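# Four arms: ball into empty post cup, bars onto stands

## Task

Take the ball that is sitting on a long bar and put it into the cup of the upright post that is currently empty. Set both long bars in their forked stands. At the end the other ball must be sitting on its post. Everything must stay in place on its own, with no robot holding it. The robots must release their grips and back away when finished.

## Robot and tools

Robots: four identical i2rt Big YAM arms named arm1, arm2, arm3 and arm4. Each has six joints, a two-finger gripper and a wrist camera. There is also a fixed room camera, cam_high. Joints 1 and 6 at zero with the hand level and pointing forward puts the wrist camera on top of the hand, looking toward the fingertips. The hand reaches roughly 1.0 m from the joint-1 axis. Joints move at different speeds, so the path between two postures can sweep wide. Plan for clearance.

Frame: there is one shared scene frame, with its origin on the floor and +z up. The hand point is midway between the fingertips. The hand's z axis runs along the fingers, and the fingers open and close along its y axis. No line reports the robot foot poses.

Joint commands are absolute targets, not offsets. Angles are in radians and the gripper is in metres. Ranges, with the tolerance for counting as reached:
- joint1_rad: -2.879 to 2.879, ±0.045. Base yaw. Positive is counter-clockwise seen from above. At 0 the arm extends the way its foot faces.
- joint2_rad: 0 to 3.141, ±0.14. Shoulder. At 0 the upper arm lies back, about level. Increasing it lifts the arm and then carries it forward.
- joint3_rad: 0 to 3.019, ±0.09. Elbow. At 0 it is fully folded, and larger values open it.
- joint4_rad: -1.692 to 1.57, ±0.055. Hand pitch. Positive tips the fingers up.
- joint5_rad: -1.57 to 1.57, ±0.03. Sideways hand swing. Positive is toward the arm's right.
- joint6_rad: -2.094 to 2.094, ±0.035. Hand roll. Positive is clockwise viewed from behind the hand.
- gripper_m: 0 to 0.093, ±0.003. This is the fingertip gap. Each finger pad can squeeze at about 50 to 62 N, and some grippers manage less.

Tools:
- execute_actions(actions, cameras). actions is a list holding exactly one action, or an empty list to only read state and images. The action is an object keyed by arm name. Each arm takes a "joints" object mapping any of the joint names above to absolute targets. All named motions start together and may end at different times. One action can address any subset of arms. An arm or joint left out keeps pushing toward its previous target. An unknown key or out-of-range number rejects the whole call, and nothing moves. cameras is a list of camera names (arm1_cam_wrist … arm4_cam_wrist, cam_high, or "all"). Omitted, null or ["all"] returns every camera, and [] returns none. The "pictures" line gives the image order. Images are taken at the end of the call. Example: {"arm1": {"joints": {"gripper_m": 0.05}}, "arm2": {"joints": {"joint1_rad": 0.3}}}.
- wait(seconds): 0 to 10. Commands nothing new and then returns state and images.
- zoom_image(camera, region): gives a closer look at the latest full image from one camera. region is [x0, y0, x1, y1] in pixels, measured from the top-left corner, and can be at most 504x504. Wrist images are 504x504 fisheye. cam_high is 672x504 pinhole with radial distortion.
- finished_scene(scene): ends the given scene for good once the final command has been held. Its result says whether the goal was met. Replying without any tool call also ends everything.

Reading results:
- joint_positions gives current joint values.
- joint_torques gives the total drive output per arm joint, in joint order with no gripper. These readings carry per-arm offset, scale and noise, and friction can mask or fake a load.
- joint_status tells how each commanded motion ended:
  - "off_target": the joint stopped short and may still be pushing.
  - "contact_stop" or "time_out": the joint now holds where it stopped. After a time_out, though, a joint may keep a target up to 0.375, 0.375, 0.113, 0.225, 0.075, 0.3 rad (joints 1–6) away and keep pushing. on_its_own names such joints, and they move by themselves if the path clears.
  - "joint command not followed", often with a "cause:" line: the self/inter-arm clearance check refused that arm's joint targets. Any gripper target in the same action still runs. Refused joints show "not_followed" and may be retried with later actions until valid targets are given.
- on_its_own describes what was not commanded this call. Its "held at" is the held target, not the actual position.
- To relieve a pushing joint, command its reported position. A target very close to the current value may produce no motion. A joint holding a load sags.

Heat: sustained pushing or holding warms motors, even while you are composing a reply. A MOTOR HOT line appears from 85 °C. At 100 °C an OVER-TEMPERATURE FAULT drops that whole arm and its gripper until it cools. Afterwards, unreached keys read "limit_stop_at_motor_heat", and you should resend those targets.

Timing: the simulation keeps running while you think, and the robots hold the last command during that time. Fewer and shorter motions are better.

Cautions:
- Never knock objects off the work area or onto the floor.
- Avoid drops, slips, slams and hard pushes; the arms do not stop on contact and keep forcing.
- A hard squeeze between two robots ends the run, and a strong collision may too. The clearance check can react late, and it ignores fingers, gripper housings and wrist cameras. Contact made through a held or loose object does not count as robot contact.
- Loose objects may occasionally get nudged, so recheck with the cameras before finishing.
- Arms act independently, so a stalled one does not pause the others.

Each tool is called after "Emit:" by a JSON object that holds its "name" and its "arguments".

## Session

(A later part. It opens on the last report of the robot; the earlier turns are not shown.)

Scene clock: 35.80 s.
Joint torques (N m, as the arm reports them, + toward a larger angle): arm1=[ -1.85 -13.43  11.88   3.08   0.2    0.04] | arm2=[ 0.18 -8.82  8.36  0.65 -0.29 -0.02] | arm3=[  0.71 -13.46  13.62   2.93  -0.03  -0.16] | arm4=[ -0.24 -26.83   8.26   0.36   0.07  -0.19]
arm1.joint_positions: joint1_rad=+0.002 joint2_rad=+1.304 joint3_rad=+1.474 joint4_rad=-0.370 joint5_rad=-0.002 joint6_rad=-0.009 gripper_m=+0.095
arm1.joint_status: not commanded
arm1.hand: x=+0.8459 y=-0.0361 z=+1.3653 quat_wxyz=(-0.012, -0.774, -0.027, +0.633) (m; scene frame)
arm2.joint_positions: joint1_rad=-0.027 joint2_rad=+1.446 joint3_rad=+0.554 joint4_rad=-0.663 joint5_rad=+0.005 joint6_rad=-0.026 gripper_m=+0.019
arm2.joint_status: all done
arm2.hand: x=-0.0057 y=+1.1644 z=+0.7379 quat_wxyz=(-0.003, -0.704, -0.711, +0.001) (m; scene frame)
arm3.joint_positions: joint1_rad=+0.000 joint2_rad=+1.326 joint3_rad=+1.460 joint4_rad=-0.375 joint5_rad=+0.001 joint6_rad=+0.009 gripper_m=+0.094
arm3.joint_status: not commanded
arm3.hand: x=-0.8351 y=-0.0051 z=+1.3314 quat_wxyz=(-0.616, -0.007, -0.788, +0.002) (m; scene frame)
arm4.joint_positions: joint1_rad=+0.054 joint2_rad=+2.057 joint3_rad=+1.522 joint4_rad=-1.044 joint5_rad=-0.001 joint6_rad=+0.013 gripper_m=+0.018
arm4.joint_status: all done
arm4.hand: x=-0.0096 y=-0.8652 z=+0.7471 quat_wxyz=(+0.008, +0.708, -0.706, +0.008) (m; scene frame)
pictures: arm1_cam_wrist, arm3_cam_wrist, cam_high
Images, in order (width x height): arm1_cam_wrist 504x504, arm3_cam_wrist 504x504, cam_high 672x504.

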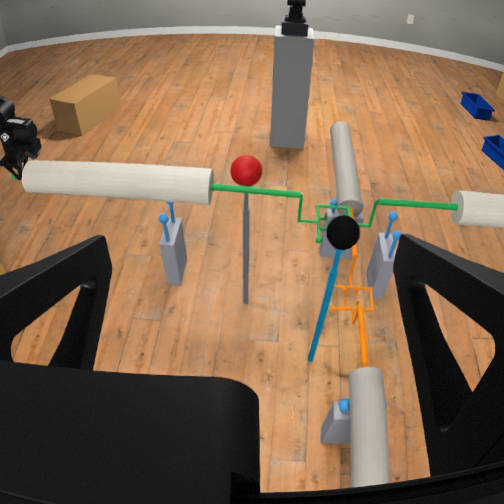

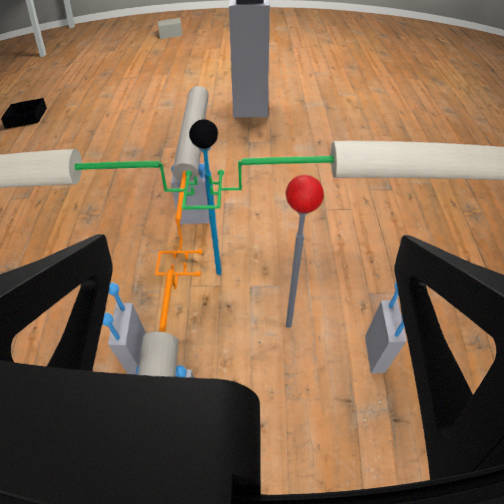

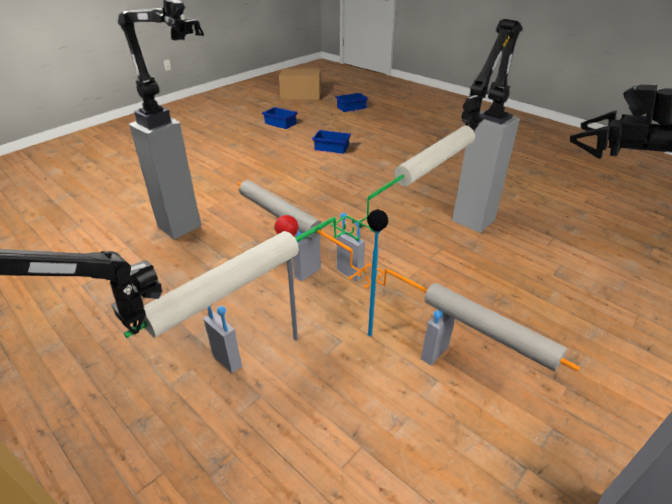

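Clear of the post; retracing the path back.

Emit:
{"name": "execute_actions", "arguments": {"actions": [{"arm2":{"joints":{"joint2_rad":1.245,"joint3_rad":0.72,"joint4_rad":-0.97}},"arm4":{"joints":{"joint2_rad":1.91,"joint3_rad":1.595,"joint4_rad":-1.17}}}], "cameras": []}}

Emit:
{"name": "execute_actions", "arguments": {"actions": [{"arm2":{"joints":{"joint2_rad":1.13,"joint3_rad":0.86,"joint4_rad":-1.22}},"arm4":{"joints":{"joint2_rad":1.815,"joint3_rad":1.65,"joint4_rad":-1.325}}}], "cameras": []}}

Emit:
{"name": "execute_actions", "arguments": {"actions": [{"arm2":{"joints":{"joint1_rad":-0.421,"joint2_rad":1.22,"joint3_rad":0.92,"joint4_rad":-1.19,"joint6_rad":-0.425}},"arm4":{"joints":{"joint1_rad":0.255,"joint2_rad":1.85,"joint3_rad":1.7,"joint4_rad":-1.335,"joint6_rad":0.22}}}], "cameras": []}}

Emit:
{"name": "execute_actions", "arguments": {"actions": [{"arm2":{"joints":{"joint1_rad":-0.7,"joint2_rad":1.42,"joint3_rad":1.12,"joint4_rad":-1.19,"joint6_rad":-0.7}},"arm4":{"joints":{"joint1_rad":0.48,"joint2_rad":1.95,"joint3_rad":1.81,"joint4_rad":-1.34,"joint6_rad":0.45}}}], "cameras": ["arm3_cam_wrist","cam_high"]}}

Scene clock: 37.57 s.
Joint torques (N m, as the arm reports them, + toward a larger angle): arm1=[ -1.95 -13.43  11.89   3.07   0.21   0.05] | arm2=[ 0.35 -6.47 13.21 -0.31 -0.25 -0.07] | arm3=[ -0.38 -12.92  13.66   2.62  -0.05  -0.2 ] | arm4=[ -0.42 -23.76  10.44   0.21   0.09  -0.17]
arm1.joint_positions: joint1_rad=+0.002 joint2_rad=+1.304 joint3_rad=+1.474 joint4_rad=-0.370 joint5_rad=-0.002 joint6_rad=-0.009 gripper_m=+0.095
arm1.joint_status: not commanded
arm1.hand: x=+0.8459 y=-0.0361 z=+1.3653 quat_wxyz=(-0.012, -0.774, -0.027, +0.633) (m; scene frame)
arm2.joint_positions: joint1_rad=-0.027 joint2_rad=+1.262 joint3_rad=+0.655 joint4_rad=-0.949 joint5_rad=+0.005 joint6_rad=-0.027 gripper_m=+0.019
arm2.joint_status: all done
arm2.hand: x=-0.0063 y=+1.1607 z=+0.8144 quat_wxyz=(-0.002, -0.703, -0.711, +0.001) (m; scene frame)
arm3.joint_positions: joint1_rad=+0.000 joint2_rad=+1.326 joint3_rad=+1.460 joint4_rad=-0.375 joint5_rad=+0.001 joint6_rad=+0.009 gripper_m=+0.094
arm3.joint_status: not commanded
arm3.hand: x=-0.8351 y=-0.0051 z=+1.3314 quat_wxyz=(-0.616, -0.007, -0.788, +0.002) (m; scene frame)
arm4.joint_positions: joint1_rad=+0.054 joint2_rad=+1.926 joint3_rad=+1.547 joint4_rad=-1.165 joint5_rad=-0.001 joint6_rad=+0.013 gripper_m=+0.018
arm4.joint_status: all done
arm4.hand: x=-0.0096 y=-0.8704 z=+0.8292 quat_wxyz=(-0.004, +0.709, -0.706, -0.005) (m; scene frame)
pictures: none
No camera images: the call's "cameras" was empty. Leave "cameras" out to get every camera's image.

Scene clock: 38.57 s.
Joint torques (N m, as the arm reports them, + toward a larger angle): arm1=[ -1.81 -13.52  11.89   3.05   0.22   0.05] | arm2=[ 0.3  -6.24 13.42 -0.15 -0.29 -0.02] | arm3=[  0.81 -12.75  13.91   2.84  -0.06  -0.18] | arm4=[ -0.39 -23.51  10.37  -0.48   0.07  -0.2 ]
arm1.joint_positions: joint1_rad=+0.002 joint2_rad=+1.304 joint3_rad=+1.474 joint4_rad=-0.370 joint5_rad=-0.002 joint6_rad=-0.009 gripper_m=+0.095
arm1.joint_status: not commanded
arm1.hand: x=+0.8459 y=-0.0361 z=+1.3653 quat_wxyz=(-0.012, -0.774, -0.027, +0.633) (m; scene frame)
arm2.joint_positions: joint1_rad=-0.027 joint2_rad=+1.148 joint3_rad=+0.806 joint4_rad=-1.197 joint5_rad=+0.005 joint6_rad=-0.028 gripper_m=+0.019
arm2.joint_status: all done
arm2.hand: x=-0.0070 y=+1.1525 z=+0.8962 quat_wxyz=(-0.008, -0.703, -0.711, +0.007) (m; scene frame)
arm3.joint_positions: joint1_rad=+0.000 joint2_rad=+1.326 joint3_rad=+1.460 joint4_rad=-0.375 joint5_rad=+0.001 joint6_rad=+0.009 gripper_m=+0.094
arm3.joint_status: not commanded
arm3.hand: x=-0.8351 y=-0.0051 z=+1.3314 quat_wxyz=(-0.616, -0.007, -0.788, +0.002) (m; scene frame)
arm4.joint_positions: joint1_rad=+0.054 joint2_rad=+1.836 joint3_rad=+1.609 joint4_rad=-1.303 joint5_rad=-0.001 joint6_rad=+0.012 gripper_m=+0.018
arm4.joint_status: all done
arm4.hand: x=-0.0095 y=-0.8793 z=+0.9009 quat_wxyz=(-0.009, +0.709, -0.705, -0.009) (m; scene frame)
pictures: none
No camera images: the call's "cameras" was empty. Leave "cameras" out to get every camera's image.

Scene clock: 39.73 s.
Joint torques (N m, as the arm reports them, + toward a larger angle): arm1=[ -1.72 -13.39  11.85   3.06   0.21   0.05] | arm2=[ 0.05 -7.87 12.83  0.1  -0.05 -0.06] | arm3=[  0.84 -12.88  13.84   2.74  -0.09  -0.25] | arm4=[ -0.32 -24.42  10.54  -0.02   0.1   -0.06]
arm1.joint_positions: joint1_rad=+0.002 joint2_rad=+1.304 joint3_rad=+1.474 joint4_rad=-0.370 joint5_rad=-0.002 joint6_rad=-0.009 gripper_m=+0.095
arm1.joint_status: not commanded
arm1.hand: x=+0.8459 y=-0.0361 z=+1.3653 quat_wxyz=(-0.012, -0.774, -0.027, +0.633) (m; scene frame)
arm2.joint_positions: joint1_rad=-0.414 joint2_rad=+1.243 joint3_rad=+0.872 joint4_rad=-1.183 joint5_rad=-0.001 joint6_rad=-0.416 gripper_m=+0.019
arm2.joint_status: all done
arm2.hand: x=-0.1286 y=+1.1505 z=+0.8919 quat_wxyz=(-0.002, -0.703, -0.712, +0.001) (m; scene frame)
arm3.joint_positions: joint1_rad=+0.000 joint2_rad=+1.326 joint3_rad=+1.460 joint4_rad=-0.375 joint5_rad=+0.001 joint6_rad=+0.009 gripper_m=+0.094
arm3.joint_status: not commanded
arm3.hand: x=-0.8351 y=-0.0051 z=+1.3314 quat_wxyz=(-0.616, -0.007, -0.788, +0.002) (m; scene frame)
arm4.joint_positions: joint1_rad=+0.262 joint2_rad=+1.875 joint3_rad=+1.655 joint4_rad=-1.321 joint5_rad=-0.001 joint6_rad=+0.223 gripper_m=+0.018
arm4.joint_status: all done
arm4.hand: x=-0.1296 y=-0.8828 z=+0.8969 quat_wxyz=(-0.003, +0.708, -0.706, -0.007) (m; scene frame)
pictures: none
No camera images: the call's "cameras" was empty. Leave "cameras" out to get every camera's image.

Scene clock: 40.93 s.
Joint torques (N m, as the arm reports them, + toward a larger angle): arm1=[ -1.85 -13.49  11.85   3.05   0.21   0.04] | arm2=[  0.29 -11.09  12.52   0.24   0.03  -0.05] | arm3=[  0.13 -12.72  13.73   2.98  -0.06  -0.15] | arm4=[ -0.33 -27.83  10.92   0.06   0.13  -0.12]
arm1.joint_positions: joint1_rad=+0.002 joint2_rad=+1.304 joint3_rad=+1.474 joint4_rad=-0.370 joint5_rad=-0.002 joint6_rad=-0.009 gripper_m=+0.095
arm1.joint_status: not commanded
arm1.hand: x=+0.8459 y=-0.0361 z=+1.3653 quat_wxyz=(-0.012, -0.774, -0.027, +0.633) (m; scene frame)
arm2.joint_positions: joint1_rad=-0.694 joint2_rad=+1.454 joint3_rad=+1.075 joint4_rad=-1.182 joint5_rad=-0.003 joint6_rad=-0.693 gripper_m=+0.019
arm2.joint_status: all done
arm2.hand: x=-0.2551 y=+1.1365 z=+0.8917 quat_wxyz=(-0.001, -0.704, -0.710, -0.001) (m; scene frame)
arm3.joint_positions: joint1_rad=+0.000 joint2_rad=+1.326 joint3_rad=+1.460 joint4_rad=-0.375 joint5_rad=+0.001 joint6_rad=+0.009 gripper_m=+0.094
arm3.joint_status: not commanded
arm3.hand: x=-0.8351 y=-0.0051 z=+1.3314 quat_wxyz=(-0.616, -0.007, -0.788, +0.002) (m; scene frame)
arm4.joint_positions: joint1_rad=+0.491 joint2_rad=+1.987 joint3_rad=+1.761 joint4_rad=-1.331 joint5_rad=-0.002 joint6_rad=+0.455 gripper_m=+0.018
arm4.joint_status: all done
arm4.hand: x=-0.2689 y=-0.8980 z=+0.8725 quat_wxyz=(+0.003, +0.707, -0.707, -0.001) (m; scene frame)
pictures: arm3_cam_wrist, cam_high
Images, in order (width x height): arm3_cam_wrist 504x504, cam_high 672x504.

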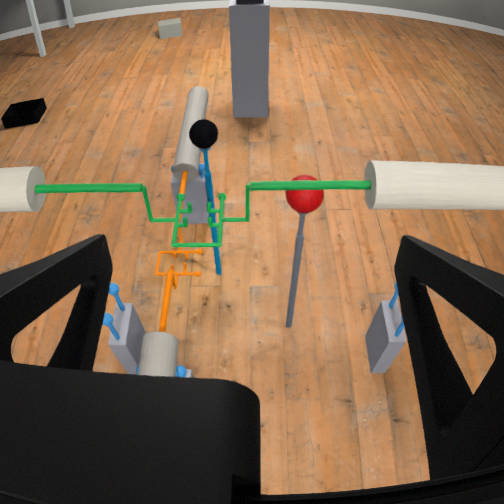

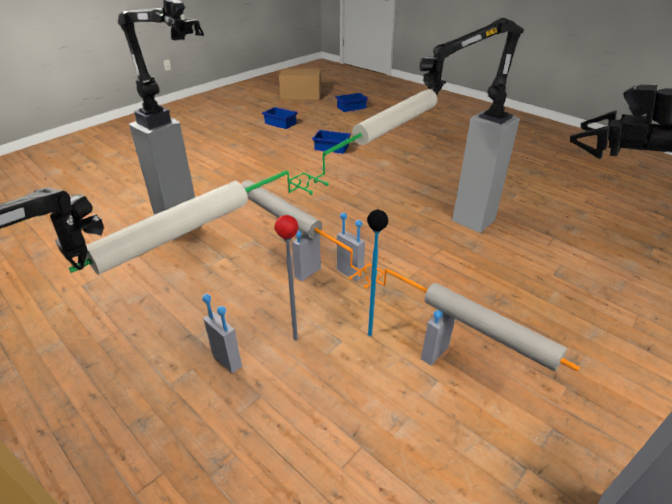

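Emit:
{"name": "execute_actions", "arguments": {"actions": [{"arm2":{"joints":{"joint1_rad":-0.61,"joint2_rad":1.6,"joint3_rad":1.2,"joint4_rad":-1.08,"joint6_rad":-0.61}},"arm4":{"joints":{"joint1_rad":0.535,"joint2_rad":1.86,"joint3_rad":1.52,"joint4_rad":-1.17,"joint6_rad":0.5}}}], "cameras": []}}

Emit:
{"name": "execute_actions", "arguments": {"actions": [{"arm2":{"joints":{"joint1_rad":-0.53,"joint2_rad":1.835,"joint3_rad":1.26,"joint4_rad":-0.895,"joint6_rad":-0.53}},"arm4":{"joints":{"joint1_rad":0.595,"joint2_rad":1.845,"joint3_rad":1.235,"joint4_rad":-0.9,"joint6_rad":0.567}}}], "cameras": []}}

Emit:
{"name": "execute_actions", "arguments": {"actions": [{"arm2":{"joints":{"joint2_rad":2.02,"joint3_rad":1.225,"joint4_rad":-0.69}},"arm4":{"joints":{"joint2_rad":2.025,"joint3_rad":1.21,"joint4_rad":-0.695}}}], "cameras": []}}

Emit:
{"name": "execute_actions", "arguments": {"actions": [{"arm2":{"joints":{"joint2_rad":2.26,"joint3_rad":1.265,"joint4_rad":-0.48}},"arm4":{"joints":{"joint2_rad":2.25,"joint3_rad":1.25,"joint4_rad":-0.49}}}], "cameras": ["arm3_cam_wrist","cam_high"]}}

Scene clock: 42.50 s.
Joint torques (N m, as the arm reports them, + toward a larger angle): arm1=[ -1.95 -13.34  11.88   3.11   0.2    0.04] | arm2=[ -0.12 -13.55  13.49   0.33   0.16   0.01] | arm3=[  1.21 -13.35  13.78   2.82  -0.09  -0.14] | arm4=[  0.08 -24.59   8.5    0.47  -0.06  -0.01]
arm1.joint_positions: joint1_rad=+0.002 joint2_rad=+1.304 joint3_rad=+1.474 joint4_rad=-0.370 joint5_rad=-0.002 joint6_rad=-0.009 gripper_m=+0.095
arm1.joint_status: not commanded
arm1.hand: x=+0.8459 y=-0.0361 z=+1.3653 quat_wxyz=(-0.012, -0.774, -0.027, +0.633) (m; scene frame)
arm2.joint_positions: joint1_rad=-0.608 joint2_rad=+1.641 joint3_rad=+1.135 joint4_rad=-1.078 joint5_rad=-0.005 joint6_rad=-0.609 gripper_m=+0.019
arm2.joint_status: all done
arm2.hand: x=-0.2516 y=+1.0793 z=+0.8364 quat_wxyz=(+0.000, -0.703, -0.711, -0.013) (m; scene frame)
arm3.joint_positions: joint1_rad=+0.000 joint2_rad=+1.326 joint3_rad=+1.460 joint4_rad=-0.375 joint5_rad=+0.001 joint6_rad=+0.009 gripper_m=+0.094
arm3.joint_status: not commanded
arm3.hand: x=-0.8351 y=-0.0051 z=+1.3314 quat_wxyz=(-0.616, -0.007, -0.788, +0.002) (m; scene frame)
arm4.joint_positions: joint1_rad=+0.536 joint2_rad=+1.891 joint3_rad=+1.502 joint4_rad=-1.171 joint5_rad=+0.004 joint6_rad=+0.497 gripper_m=+0.018
arm4.joint_status: all done
arm4.hand: x=-0.2683 y=-0.9556 z=+0.8335 quat_wxyz=(+0.001, +0.708, -0.706, +0.000) (m; scene frame)
pictures: none
No camera images: the call's "cameras" was empty. Leave "cameras" out to get every camera's image.

Scene clock: 43.57 s.
Joint torques (N m, as the arm reports them, + toward a larger angle): arm1=[ -2.   -13.49  11.9    3.12   0.21   0.04] | arm2=[  0.21 -17.19  12.02   0.44   0.14  -0.06] | arm3=[  0.15 -13.11  13.73   2.61  -0.1   -0.18] | arm4=[ -0.21 -22.55   6.84   0.64  -0.04   0.06]
arm1.joint_positions: joint1_rad=+0.002 joint2_rad=+1.304 joint3_rad=+1.474 joint4_rad=-0.370 joint5_rad=-0.002 joint6_rad=-0.009 gripper_m=+0.095
arm1.joint_status: not commanded
arm1.hand: x=+0.8459 y=-0.0361 z=+1.3653 quat_wxyz=(-0.012, -0.774, -0.027, +0.633) (m; scene frame)
arm2.joint_positions: joint1_rad=-0.525 joint2_rad=+1.888 joint3_rad=+1.204 joint4_rad=-0.896 joint5_rad=-0.005 joint6_rad=-0.524 gripper_m=+0.019
arm2.joint_status: all done
arm2.hand: x=-0.2447 y=+1.0164 z=+0.7448 quat_wxyz=(+0.000, -0.704, -0.710, -0.011) (m; scene frame)
arm3.joint_positions: joint1_rad=+0.000 joint2_rad=+1.326 joint3_rad=+1.460 joint4_rad=-0.375 joint5_rad=+0.001 joint6_rad=+0.009 gripper_m=+0.094
arm3.joint_status: not commanded
arm3.hand: x=-0.8351 y=-0.0051 z=+1.3314 quat_wxyz=(-0.616, -0.007, -0.788, +0.002) (m; scene frame)
arm4.joint_positions: joint1_rad=+0.596 joint2_rad=+1.874 joint3_rad=+1.224 joint4_rad=-0.901 joint5_rad=+0.004 joint6_rad=+0.560 gripper_m=+0.018
arm4.joint_status: all done
arm4.hand: x=-0.2690 y=-1.0185 z=+0.7510 quat_wxyz=(+0.001, +0.707, -0.707, -0.004) (m; scene frame)
pictures: none
No camera images: the call's "cameras" was empty. Leave "cameras" out to get every camera's image.

Scene clock: 44.57 s.
Joint torques (N m, as the arm reports them, + toward a larger angle): arm1=[ -1.87 -13.47  11.84   3.05   0.2    0.03] | arm2=[  0.62 -18.33   7.96   0.91   0.05  -0.01] | arm3=[ -0.5  -13.54  13.96   2.66  -0.01  -0.23] | arm4=[  0.39 -25.02   6.22   0.5    0.11   0.05]
arm1.joint_positions: joint1_rad=+0.002 joint2_rad=+1.304 joint3_rad=+1.474 joint4_rad=-0.370 joint5_rad=-0.002 joint6_rad=-0.009 gripper_m=+0.095
arm1.joint_status: not commanded
arm1.hand: x=+0.8459 y=-0.0361 z=+1.3653 quat_wxyz=(-0.012, -0.774, -0.027, +0.633) (m; scene frame)
arm2.joint_positions: joint1_rad=-0.531 joint2_rad=+2.079 joint3_rad=+1.203 joint4_rad=-0.702 joint5_rad=-0.003 joint6_rad=-0.527 gripper_m=+0.019
arm2.joint_status: all done
arm2.hand: x=-0.2518 y=+1.0104 z=+0.6518 quat_wxyz=(+0.001, -0.705, -0.709, -0.010) (m; scene frame)
arm3.joint_positions: joint1_rad=+0.000 joint2_rad=+1.326 joint3_rad=+1.460 joint4_rad=-0.375 joint5_rad=+0.001 joint6_rad=+0.009 gripper_m=+0.094
arm3.joint_status: not commanded
arm3.hand: x=-0.8351 y=-0.0051 z=+1.3314 quat_wxyz=(-0.616, -0.007, -0.788, +0.002) (m; scene frame)
arm4.joint_positions: joint1_rad=+0.596 joint2_rad=+2.069 joint3_rad=+1.190 joint4_rad=-0.693 joint5_rad=-0.001 joint6_rad=+0.560 gripper_m=+0.018
arm4.joint_status: all done
arm4.hand: x=-0.2681 y=-1.0227 z=+0.6469 quat_wxyz=(+0.005, +0.707, -0.707, +0.006) (m; scene frame)
pictures: none
No camera images: the call's "cameras" was empty. Leave "cameras" out to get every camera's image.

Scene clock: 45.57 s.
Joint torques (N m, as the arm reports them, + toward a larger angle): arm1=[ -1.96 -13.47  11.85   3.03   0.2    0.03] | arm2=[  0.47 -18.49   7.8    0.7    0.07   0.  ] | arm3=[  0.4  -13.37  13.94   2.86  -0.03  -0.2 ] | arm4=[  0.15 -25.52   5.53   0.32   0.07   0.04]
arm1.joint_positions: joint1_rad=+0.002 joint2_rad=+1.304 joint3_rad=+1.474 joint4_rad=-0.370 joint5_rad=-0.002 joint6_rad=-0.009 gripper_m=+0.095
arm1.joint_status: not commanded
arm1.hand: x=+0.8459 y=-0.0361 z=+1.3653 quat_wxyz=(-0.012, -0.774, -0.027, +0.633) (m; scene frame)
arm2.joint_positions: joint1_rad=-0.529 joint2_rad=+2.314 joint3_rad=+1.229 joint4_rad=-0.486 joint5_rad=-0.003 joint6_rad=-0.528 gripper_m=+0.019
arm2.joint_status: all done
arm2.hand: x=-0.2494 y=+1.0127 z=+0.5428 quat_wxyz=(+0.000, -0.704, -0.710, -0.007) (m; scene frame)
arm3.joint_positions: joint1_rad=+0.000 joint2_rad=+1.326 joint3_rad=+1.460 joint4_rad=-0.375 joint5_rad=+0.001 joint6_rad=+0.009 gripper_m=+0.094
arm3.joint_status: not commanded
arm3.hand: x=-0.8351 y=-0.0051 z=+1.3314 quat_wxyz=(-0.616, -0.007, -0.788, +0.002) (m; scene frame)
arm4.joint_positions: joint1_rad=+0.599 joint2_rad=+2.291 joint3_rad=+1.223 joint4_rad=-0.486 joint5_rad=+0.000 joint6_rad=+0.560 gripper_m=+0.018
arm4.joint_status: all done
arm4.hand: x=-0.2716 y=-1.0206 z=+0.5460 quat_wxyz=(+0.003, +0.708, -0.706, -0.003) (m; scene frame)
pictures: arm3_cam_wrist, cam_high
Images, in order (width x height): arm3_cam_wrist 504x504, cam_high 672x504.

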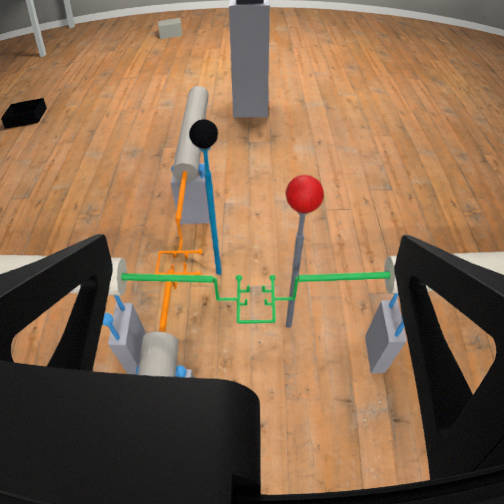

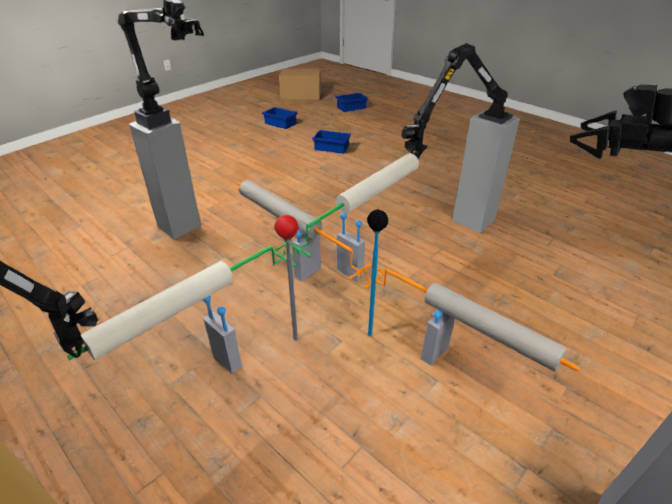

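Emit:
{"name": "execute_actions", "arguments": {"actions": [{"arm2":{"joints":{"joint1_rad":-0.54,"joint2_rad":2.465,"joint3_rad":1.365,"joint4_rad":-0.365}},"arm4":{"joints":{"joint2_rad":2.44,"joint3_rad":1.32,"joint4_rad":-0.378}}}], "cameras": []}}

Emit:
{"name": "execute_actions", "arguments": {"actions": [{"arm2":{"joints":{"joint2_rad":2.515,"joint3_rad":1.375,"joint4_rad":-0.352}},"arm4":{"joints":{"joint2_rad":2.485,"joint3_rad":1.33,"joint4_rad":-0.362}}}], "cameras": ["cam_high"]}}

Scene clock: 46.90 s.
Joint torques (N m, as the arm reports them, + toward a larger angle): arm1=[ -1.87 -13.57  11.87   3.06   0.2    0.03] | arm2=[  1.06 -18.83   6.68   0.8    0.05   0.09] | arm3=[  0.05 -12.95  13.95   2.95  -0.03  -0.18] | arm4=[  0.05 -25.68   4.58   0.38   0.17   0.03]
arm1.joint_positions: joint1_rad=+0.002 joint2_rad=+1.304 joint3_rad=+1.474 joint4_rad=-0.370 joint5_rad=-0.002 joint6_rad=-0.009 gripper_m=+0.095
arm1.joint_status: not commanded
arm1.hand: x=+0.8459 y=-0.0361 z=+1.3653 quat_wxyz=(-0.012, -0.774, -0.027, +0.633) (m; scene frame)
arm2.joint_positions: joint1_rad=-0.540 joint2_rad=+2.513 joint3_rad=+1.332 joint4_rad=-0.377 joint5_rad=-0.003 joint6_rad=-0.539 gripper_m=+0.019
arm2.joint_status: all done
arm2.hand: x=-0.2588 y=+1.0073 z=+0.4620 quat_wxyz=(-0.002, -0.704, -0.711, +0.000) (m; scene frame)
arm3.joint_positions: joint1_rad=+0.000 joint2_rad=+1.326 joint3_rad=+1.460 joint4_rad=-0.375 joint5_rad=+0.001 joint6_rad=+0.009 gripper_m=+0.094
arm3.joint_status: not commanded
arm3.hand: x=-0.8351 y=-0.0051 z=+1.3314 quat_wxyz=(-0.616, -0.007, -0.788, +0.002) (m; scene frame)
arm4.joint_positions: joint1_rad=+0.601 joint2_rad=+2.479 joint3_rad=+1.294 joint4_rad=-0.377 joint5_rad=-0.002 joint6_rad=+0.560 gripper_m=+0.018
arm4.joint_status: all done
arm4.hand: x=-0.2713 y=-1.0248 z=+0.4665 quat_wxyz=(+0.005, +0.708, -0.706, +0.001) (m; scene frame)
pictures: none
No camera images: the call's "cameras" was empty. Leave "cameras" out to get every camera's image.

Scene clock: 47.60 s.
Joint torques (N m, as the arm reports them, + toward a larger angle): arm1=[ -1.92 -13.43  11.88   3.1    0.22   0.04] | arm2=[  0.29 -17.16   6.6    0.91   0.05   0.12] | arm3=[  0.23 -12.63  13.85   2.78  -0.07  -0.21] | arm4=[  0.38 -23.77   4.53   0.7    0.17   0.04]
arm1.joint_positions: joint1_rad=+0.002 joint2_rad=+1.304 joint3_rad=+1.474 joint4_rad=-0.370 joint5_rad=-0.002 joint6_rad=-0.009 gripper_m=+0.095
arm1.joint_status: not commanded
arm1.hand: x=+0.8459 y=-0.0361 z=+1.3653 quat_wxyz=(-0.012, -0.774, -0.027, +0.633) (m; scene frame)
arm2.joint_positions: joint1_rad=-0.540 joint2_rad=+2.536 joint3_rad=+1.341 joint4_rad=-0.369 joint5_rad=-0.003 joint6_rad=-0.538 gripper_m=+0.019
arm2.joint_status: all done
arm2.hand: x=-0.2570 y=+1.0102 z=+0.4518 quat_wxyz=(-0.001, -0.704, -0.710, -0.003) (m; scene frame)
arm3.joint_positions: joint1_rad=+0.000 joint2_rad=+1.326 joint3_rad=+1.460 joint4_rad=-0.375 joint5_rad=+0.001 joint6_rad=+0.009 gripper_m=+0.094
arm3.joint_status: not commanded
arm3.hand: x=-0.8351 y=-0.0051 z=+1.3314 quat_wxyz=(-0.616, -0.007, -0.788, +0.002) (m; scene frame)
arm4.joint_positions: joint1_rad=+0.601 joint2_rad=+2.495 joint3_rad=+1.305 joint4_rad=-0.367 joint5_rad=-0.002 joint6_rad=+0.560 gripper_m=+0.018
arm4.joint_status: all done
arm4.hand: x=-0.2726 y=-1.0227 z=+0.4605 quat_wxyz=(+0.004, +0.708, -0.706, -0.002) (m; scene frame)
pictures: cam_high
Images, in order (width x height): cam_high 672x504.

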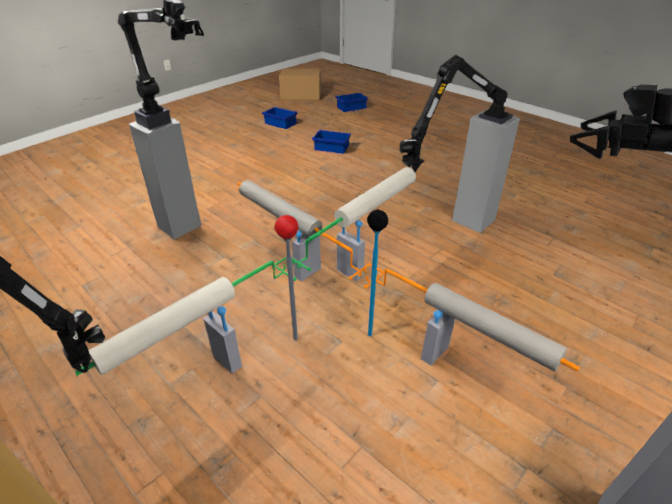

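Emit:
{"name": "execute_actions", "arguments": {"actions": [{"arm2":{"joints":{"gripper_m":0.09}},"arm4":{"joints":{"gripper_m":0.09}}}], "cameras": []}}

Emit:
{"name": "execute_actions", "arguments": {"actions": [{"arm2":{"joints":{"joint2_rad":2.1,"joint3_rad":1.15,"joint4_rad":-0.62}},"arm4":{"joints":{"joint2_rad":2.1,"joint3_rad":1.13,"joint4_rad":-0.62}}}], "cameras": ["cam_high","arm1_cam_wrist"]}}

Scene clock: 48.57 s.
Joint torques (N m, as the arm reports them, + toward a larger angle): arm1=[ -1.92 -13.49  11.88   3.08   0.2    0.05] | arm2=[  0.46 -16.96   5.92   0.88   0.03   0.11] | arm3=[  0.59 -13.06  13.68   2.78  -0.03  -0.17] | arm4=[ -0.08 -23.57   4.23   0.7    0.15   0.03]
arm1.joint_positions: joint1_rad=+0.002 joint2_rad=+1.304 joint3_rad=+1.474 joint4_rad=-0.370 joint5_rad=-0.002 joint6_rad=-0.009 gripper_m=+0.095
arm1.joint_status: not commanded
arm1.hand: x=+0.8459 y=-0.0361 z=+1.3653 quat_wxyz=(-0.012, -0.774, -0.027, +0.633) (m; scene frame)
arm2.joint_positions: joint1_rad=-0.540 joint2_rad=+2.536 joint3_rad=+1.350 joint4_rad=-0.369 joint5_rad=-0.003 joint6_rad=-0.538 gripper_m=+0.090
arm2.joint_status: all done
arm2.hand: x=-0.2601 y=+1.0051 z=+0.4531 quat_wxyz=(-0.002, -0.704, -0.710, +0.001) (m; scene frame)
arm3.joint_positions: joint1_rad=+0.000 joint2_rad=+1.326 joint3_rad=+1.460 joint4_rad=-0.375 joint5_rad=+0.001 joint6_rad=+0.009 gripper_m=+0.094
arm3.joint_status: not commanded
arm3.hand: x=-0.8351 y=-0.0051 z=+1.3314 quat_wxyz=(-0.616, -0.007, -0.788, +0.002) (m; scene frame)
arm4.joint_positions: joint1_rad=+0.601 joint2_rad=+2.495 joint3_rad=+1.311 joint4_rad=-0.367 joint5_rad=-0.002 joint6_rad=+0.560 gripper_m=+0.090
arm4.joint_status: all done
arm4.hand: x=-0.2746 y=-1.0196 z=+0.4613 quat_wxyz=(+0.003, +0.708, -0.706, -0.005) (m; scene frame)
pictures: none
No camera images: the call's "cameras" was empty. Leave "cameras" out to get every camera's image.

Scene clock: 49.90 s.
Joint torques (N m, as the arm reports them, + toward a larger angle): arm1=[ -1.92 -13.46  11.86   3.05   0.21   0.04] | arm2=[  0.59 -13.19   6.68  -0.19   0.02   0.06] | arm3=[  0.95 -13.19  13.94   2.57  -0.04  -0.15] | arm4=[ -0.11 -19.06   4.94   0.04   0.14   0.02]
arm1.joint_positions: joint1_rad=+0.002 joint2_rad=+1.304 joint3_rad=+1.474 joint4_rad=-0.370 joint5_rad=-0.002 joint6_rad=-0.009 gripper_m=+0.095
arm1.joint_status: not commanded
arm1.hand: x=+0.8459 y=-0.0361 z=+1.3653 quat_wxyz=(-0.012, -0.774, -0.027, +0.633) (m; scene frame)
arm2.joint_positions: joint1_rad=-0.540 joint2_rad=+2.094 joint3_rad=+1.140 joint4_rad=-0.603 joint5_rad=-0.003 joint6_rad=-0.538 gripper_m=+0.090
arm2.joint_status: all done
arm2.hand: x=-0.2485 y=+1.0251 z=+0.6302 quat_wxyz=(-0.002, -0.704, -0.710, +0.000) (m; scene frame)
arm3.joint_positions: joint1_rad=+0.000 joint2_rad=+1.326 joint3_rad=+1.460 joint4_rad=-0.375 joint5_rad=+0.001 joint6_rad=+0.009 gripper_m=+0.094
arm3.joint_status: not commanded
arm3.hand: x=-0.8351 y=-0.0051 z=+1.3314 quat_wxyz=(-0.616, -0.007, -0.788, +0.002) (m; scene frame)
arm4.joint_positions: joint1_rad=+0.601 joint2_rad=+2.086 joint3_rad=+1.122 joint4_rad=-0.612 joint5_rad=-0.002 joint6_rad=+0.560 gripper_m=+0.090
arm4.joint_status: all done
arm4.hand: x=-0.2586 y=-1.0428 z=+0.6235 quat_wxyz=(+0.006, +0.708, -0.706, +0.008) (m; scene frame)
pictures: arm1_cam_wrist, cam_high
Images, in order (width x height): arm1_cam_wrist 504x504, cam_high 672x504.

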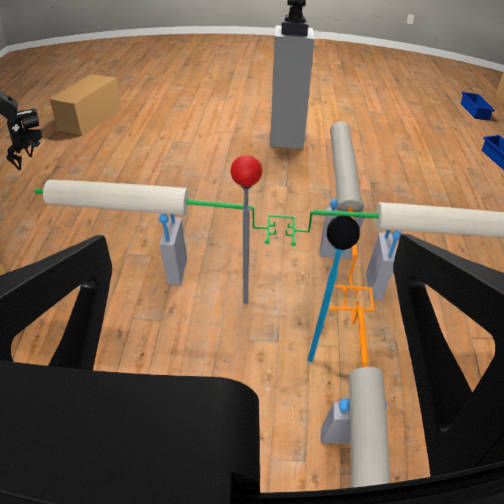

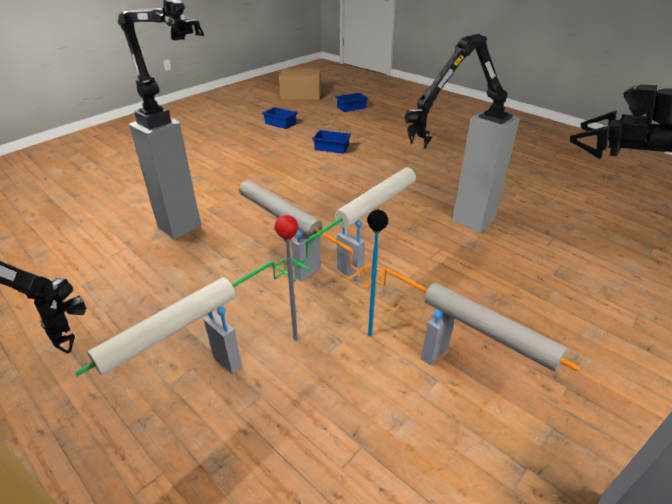

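Emit:
{"name": "finished_scene", "arguments": {"scene": 1}}

The scene is finished: the task was done.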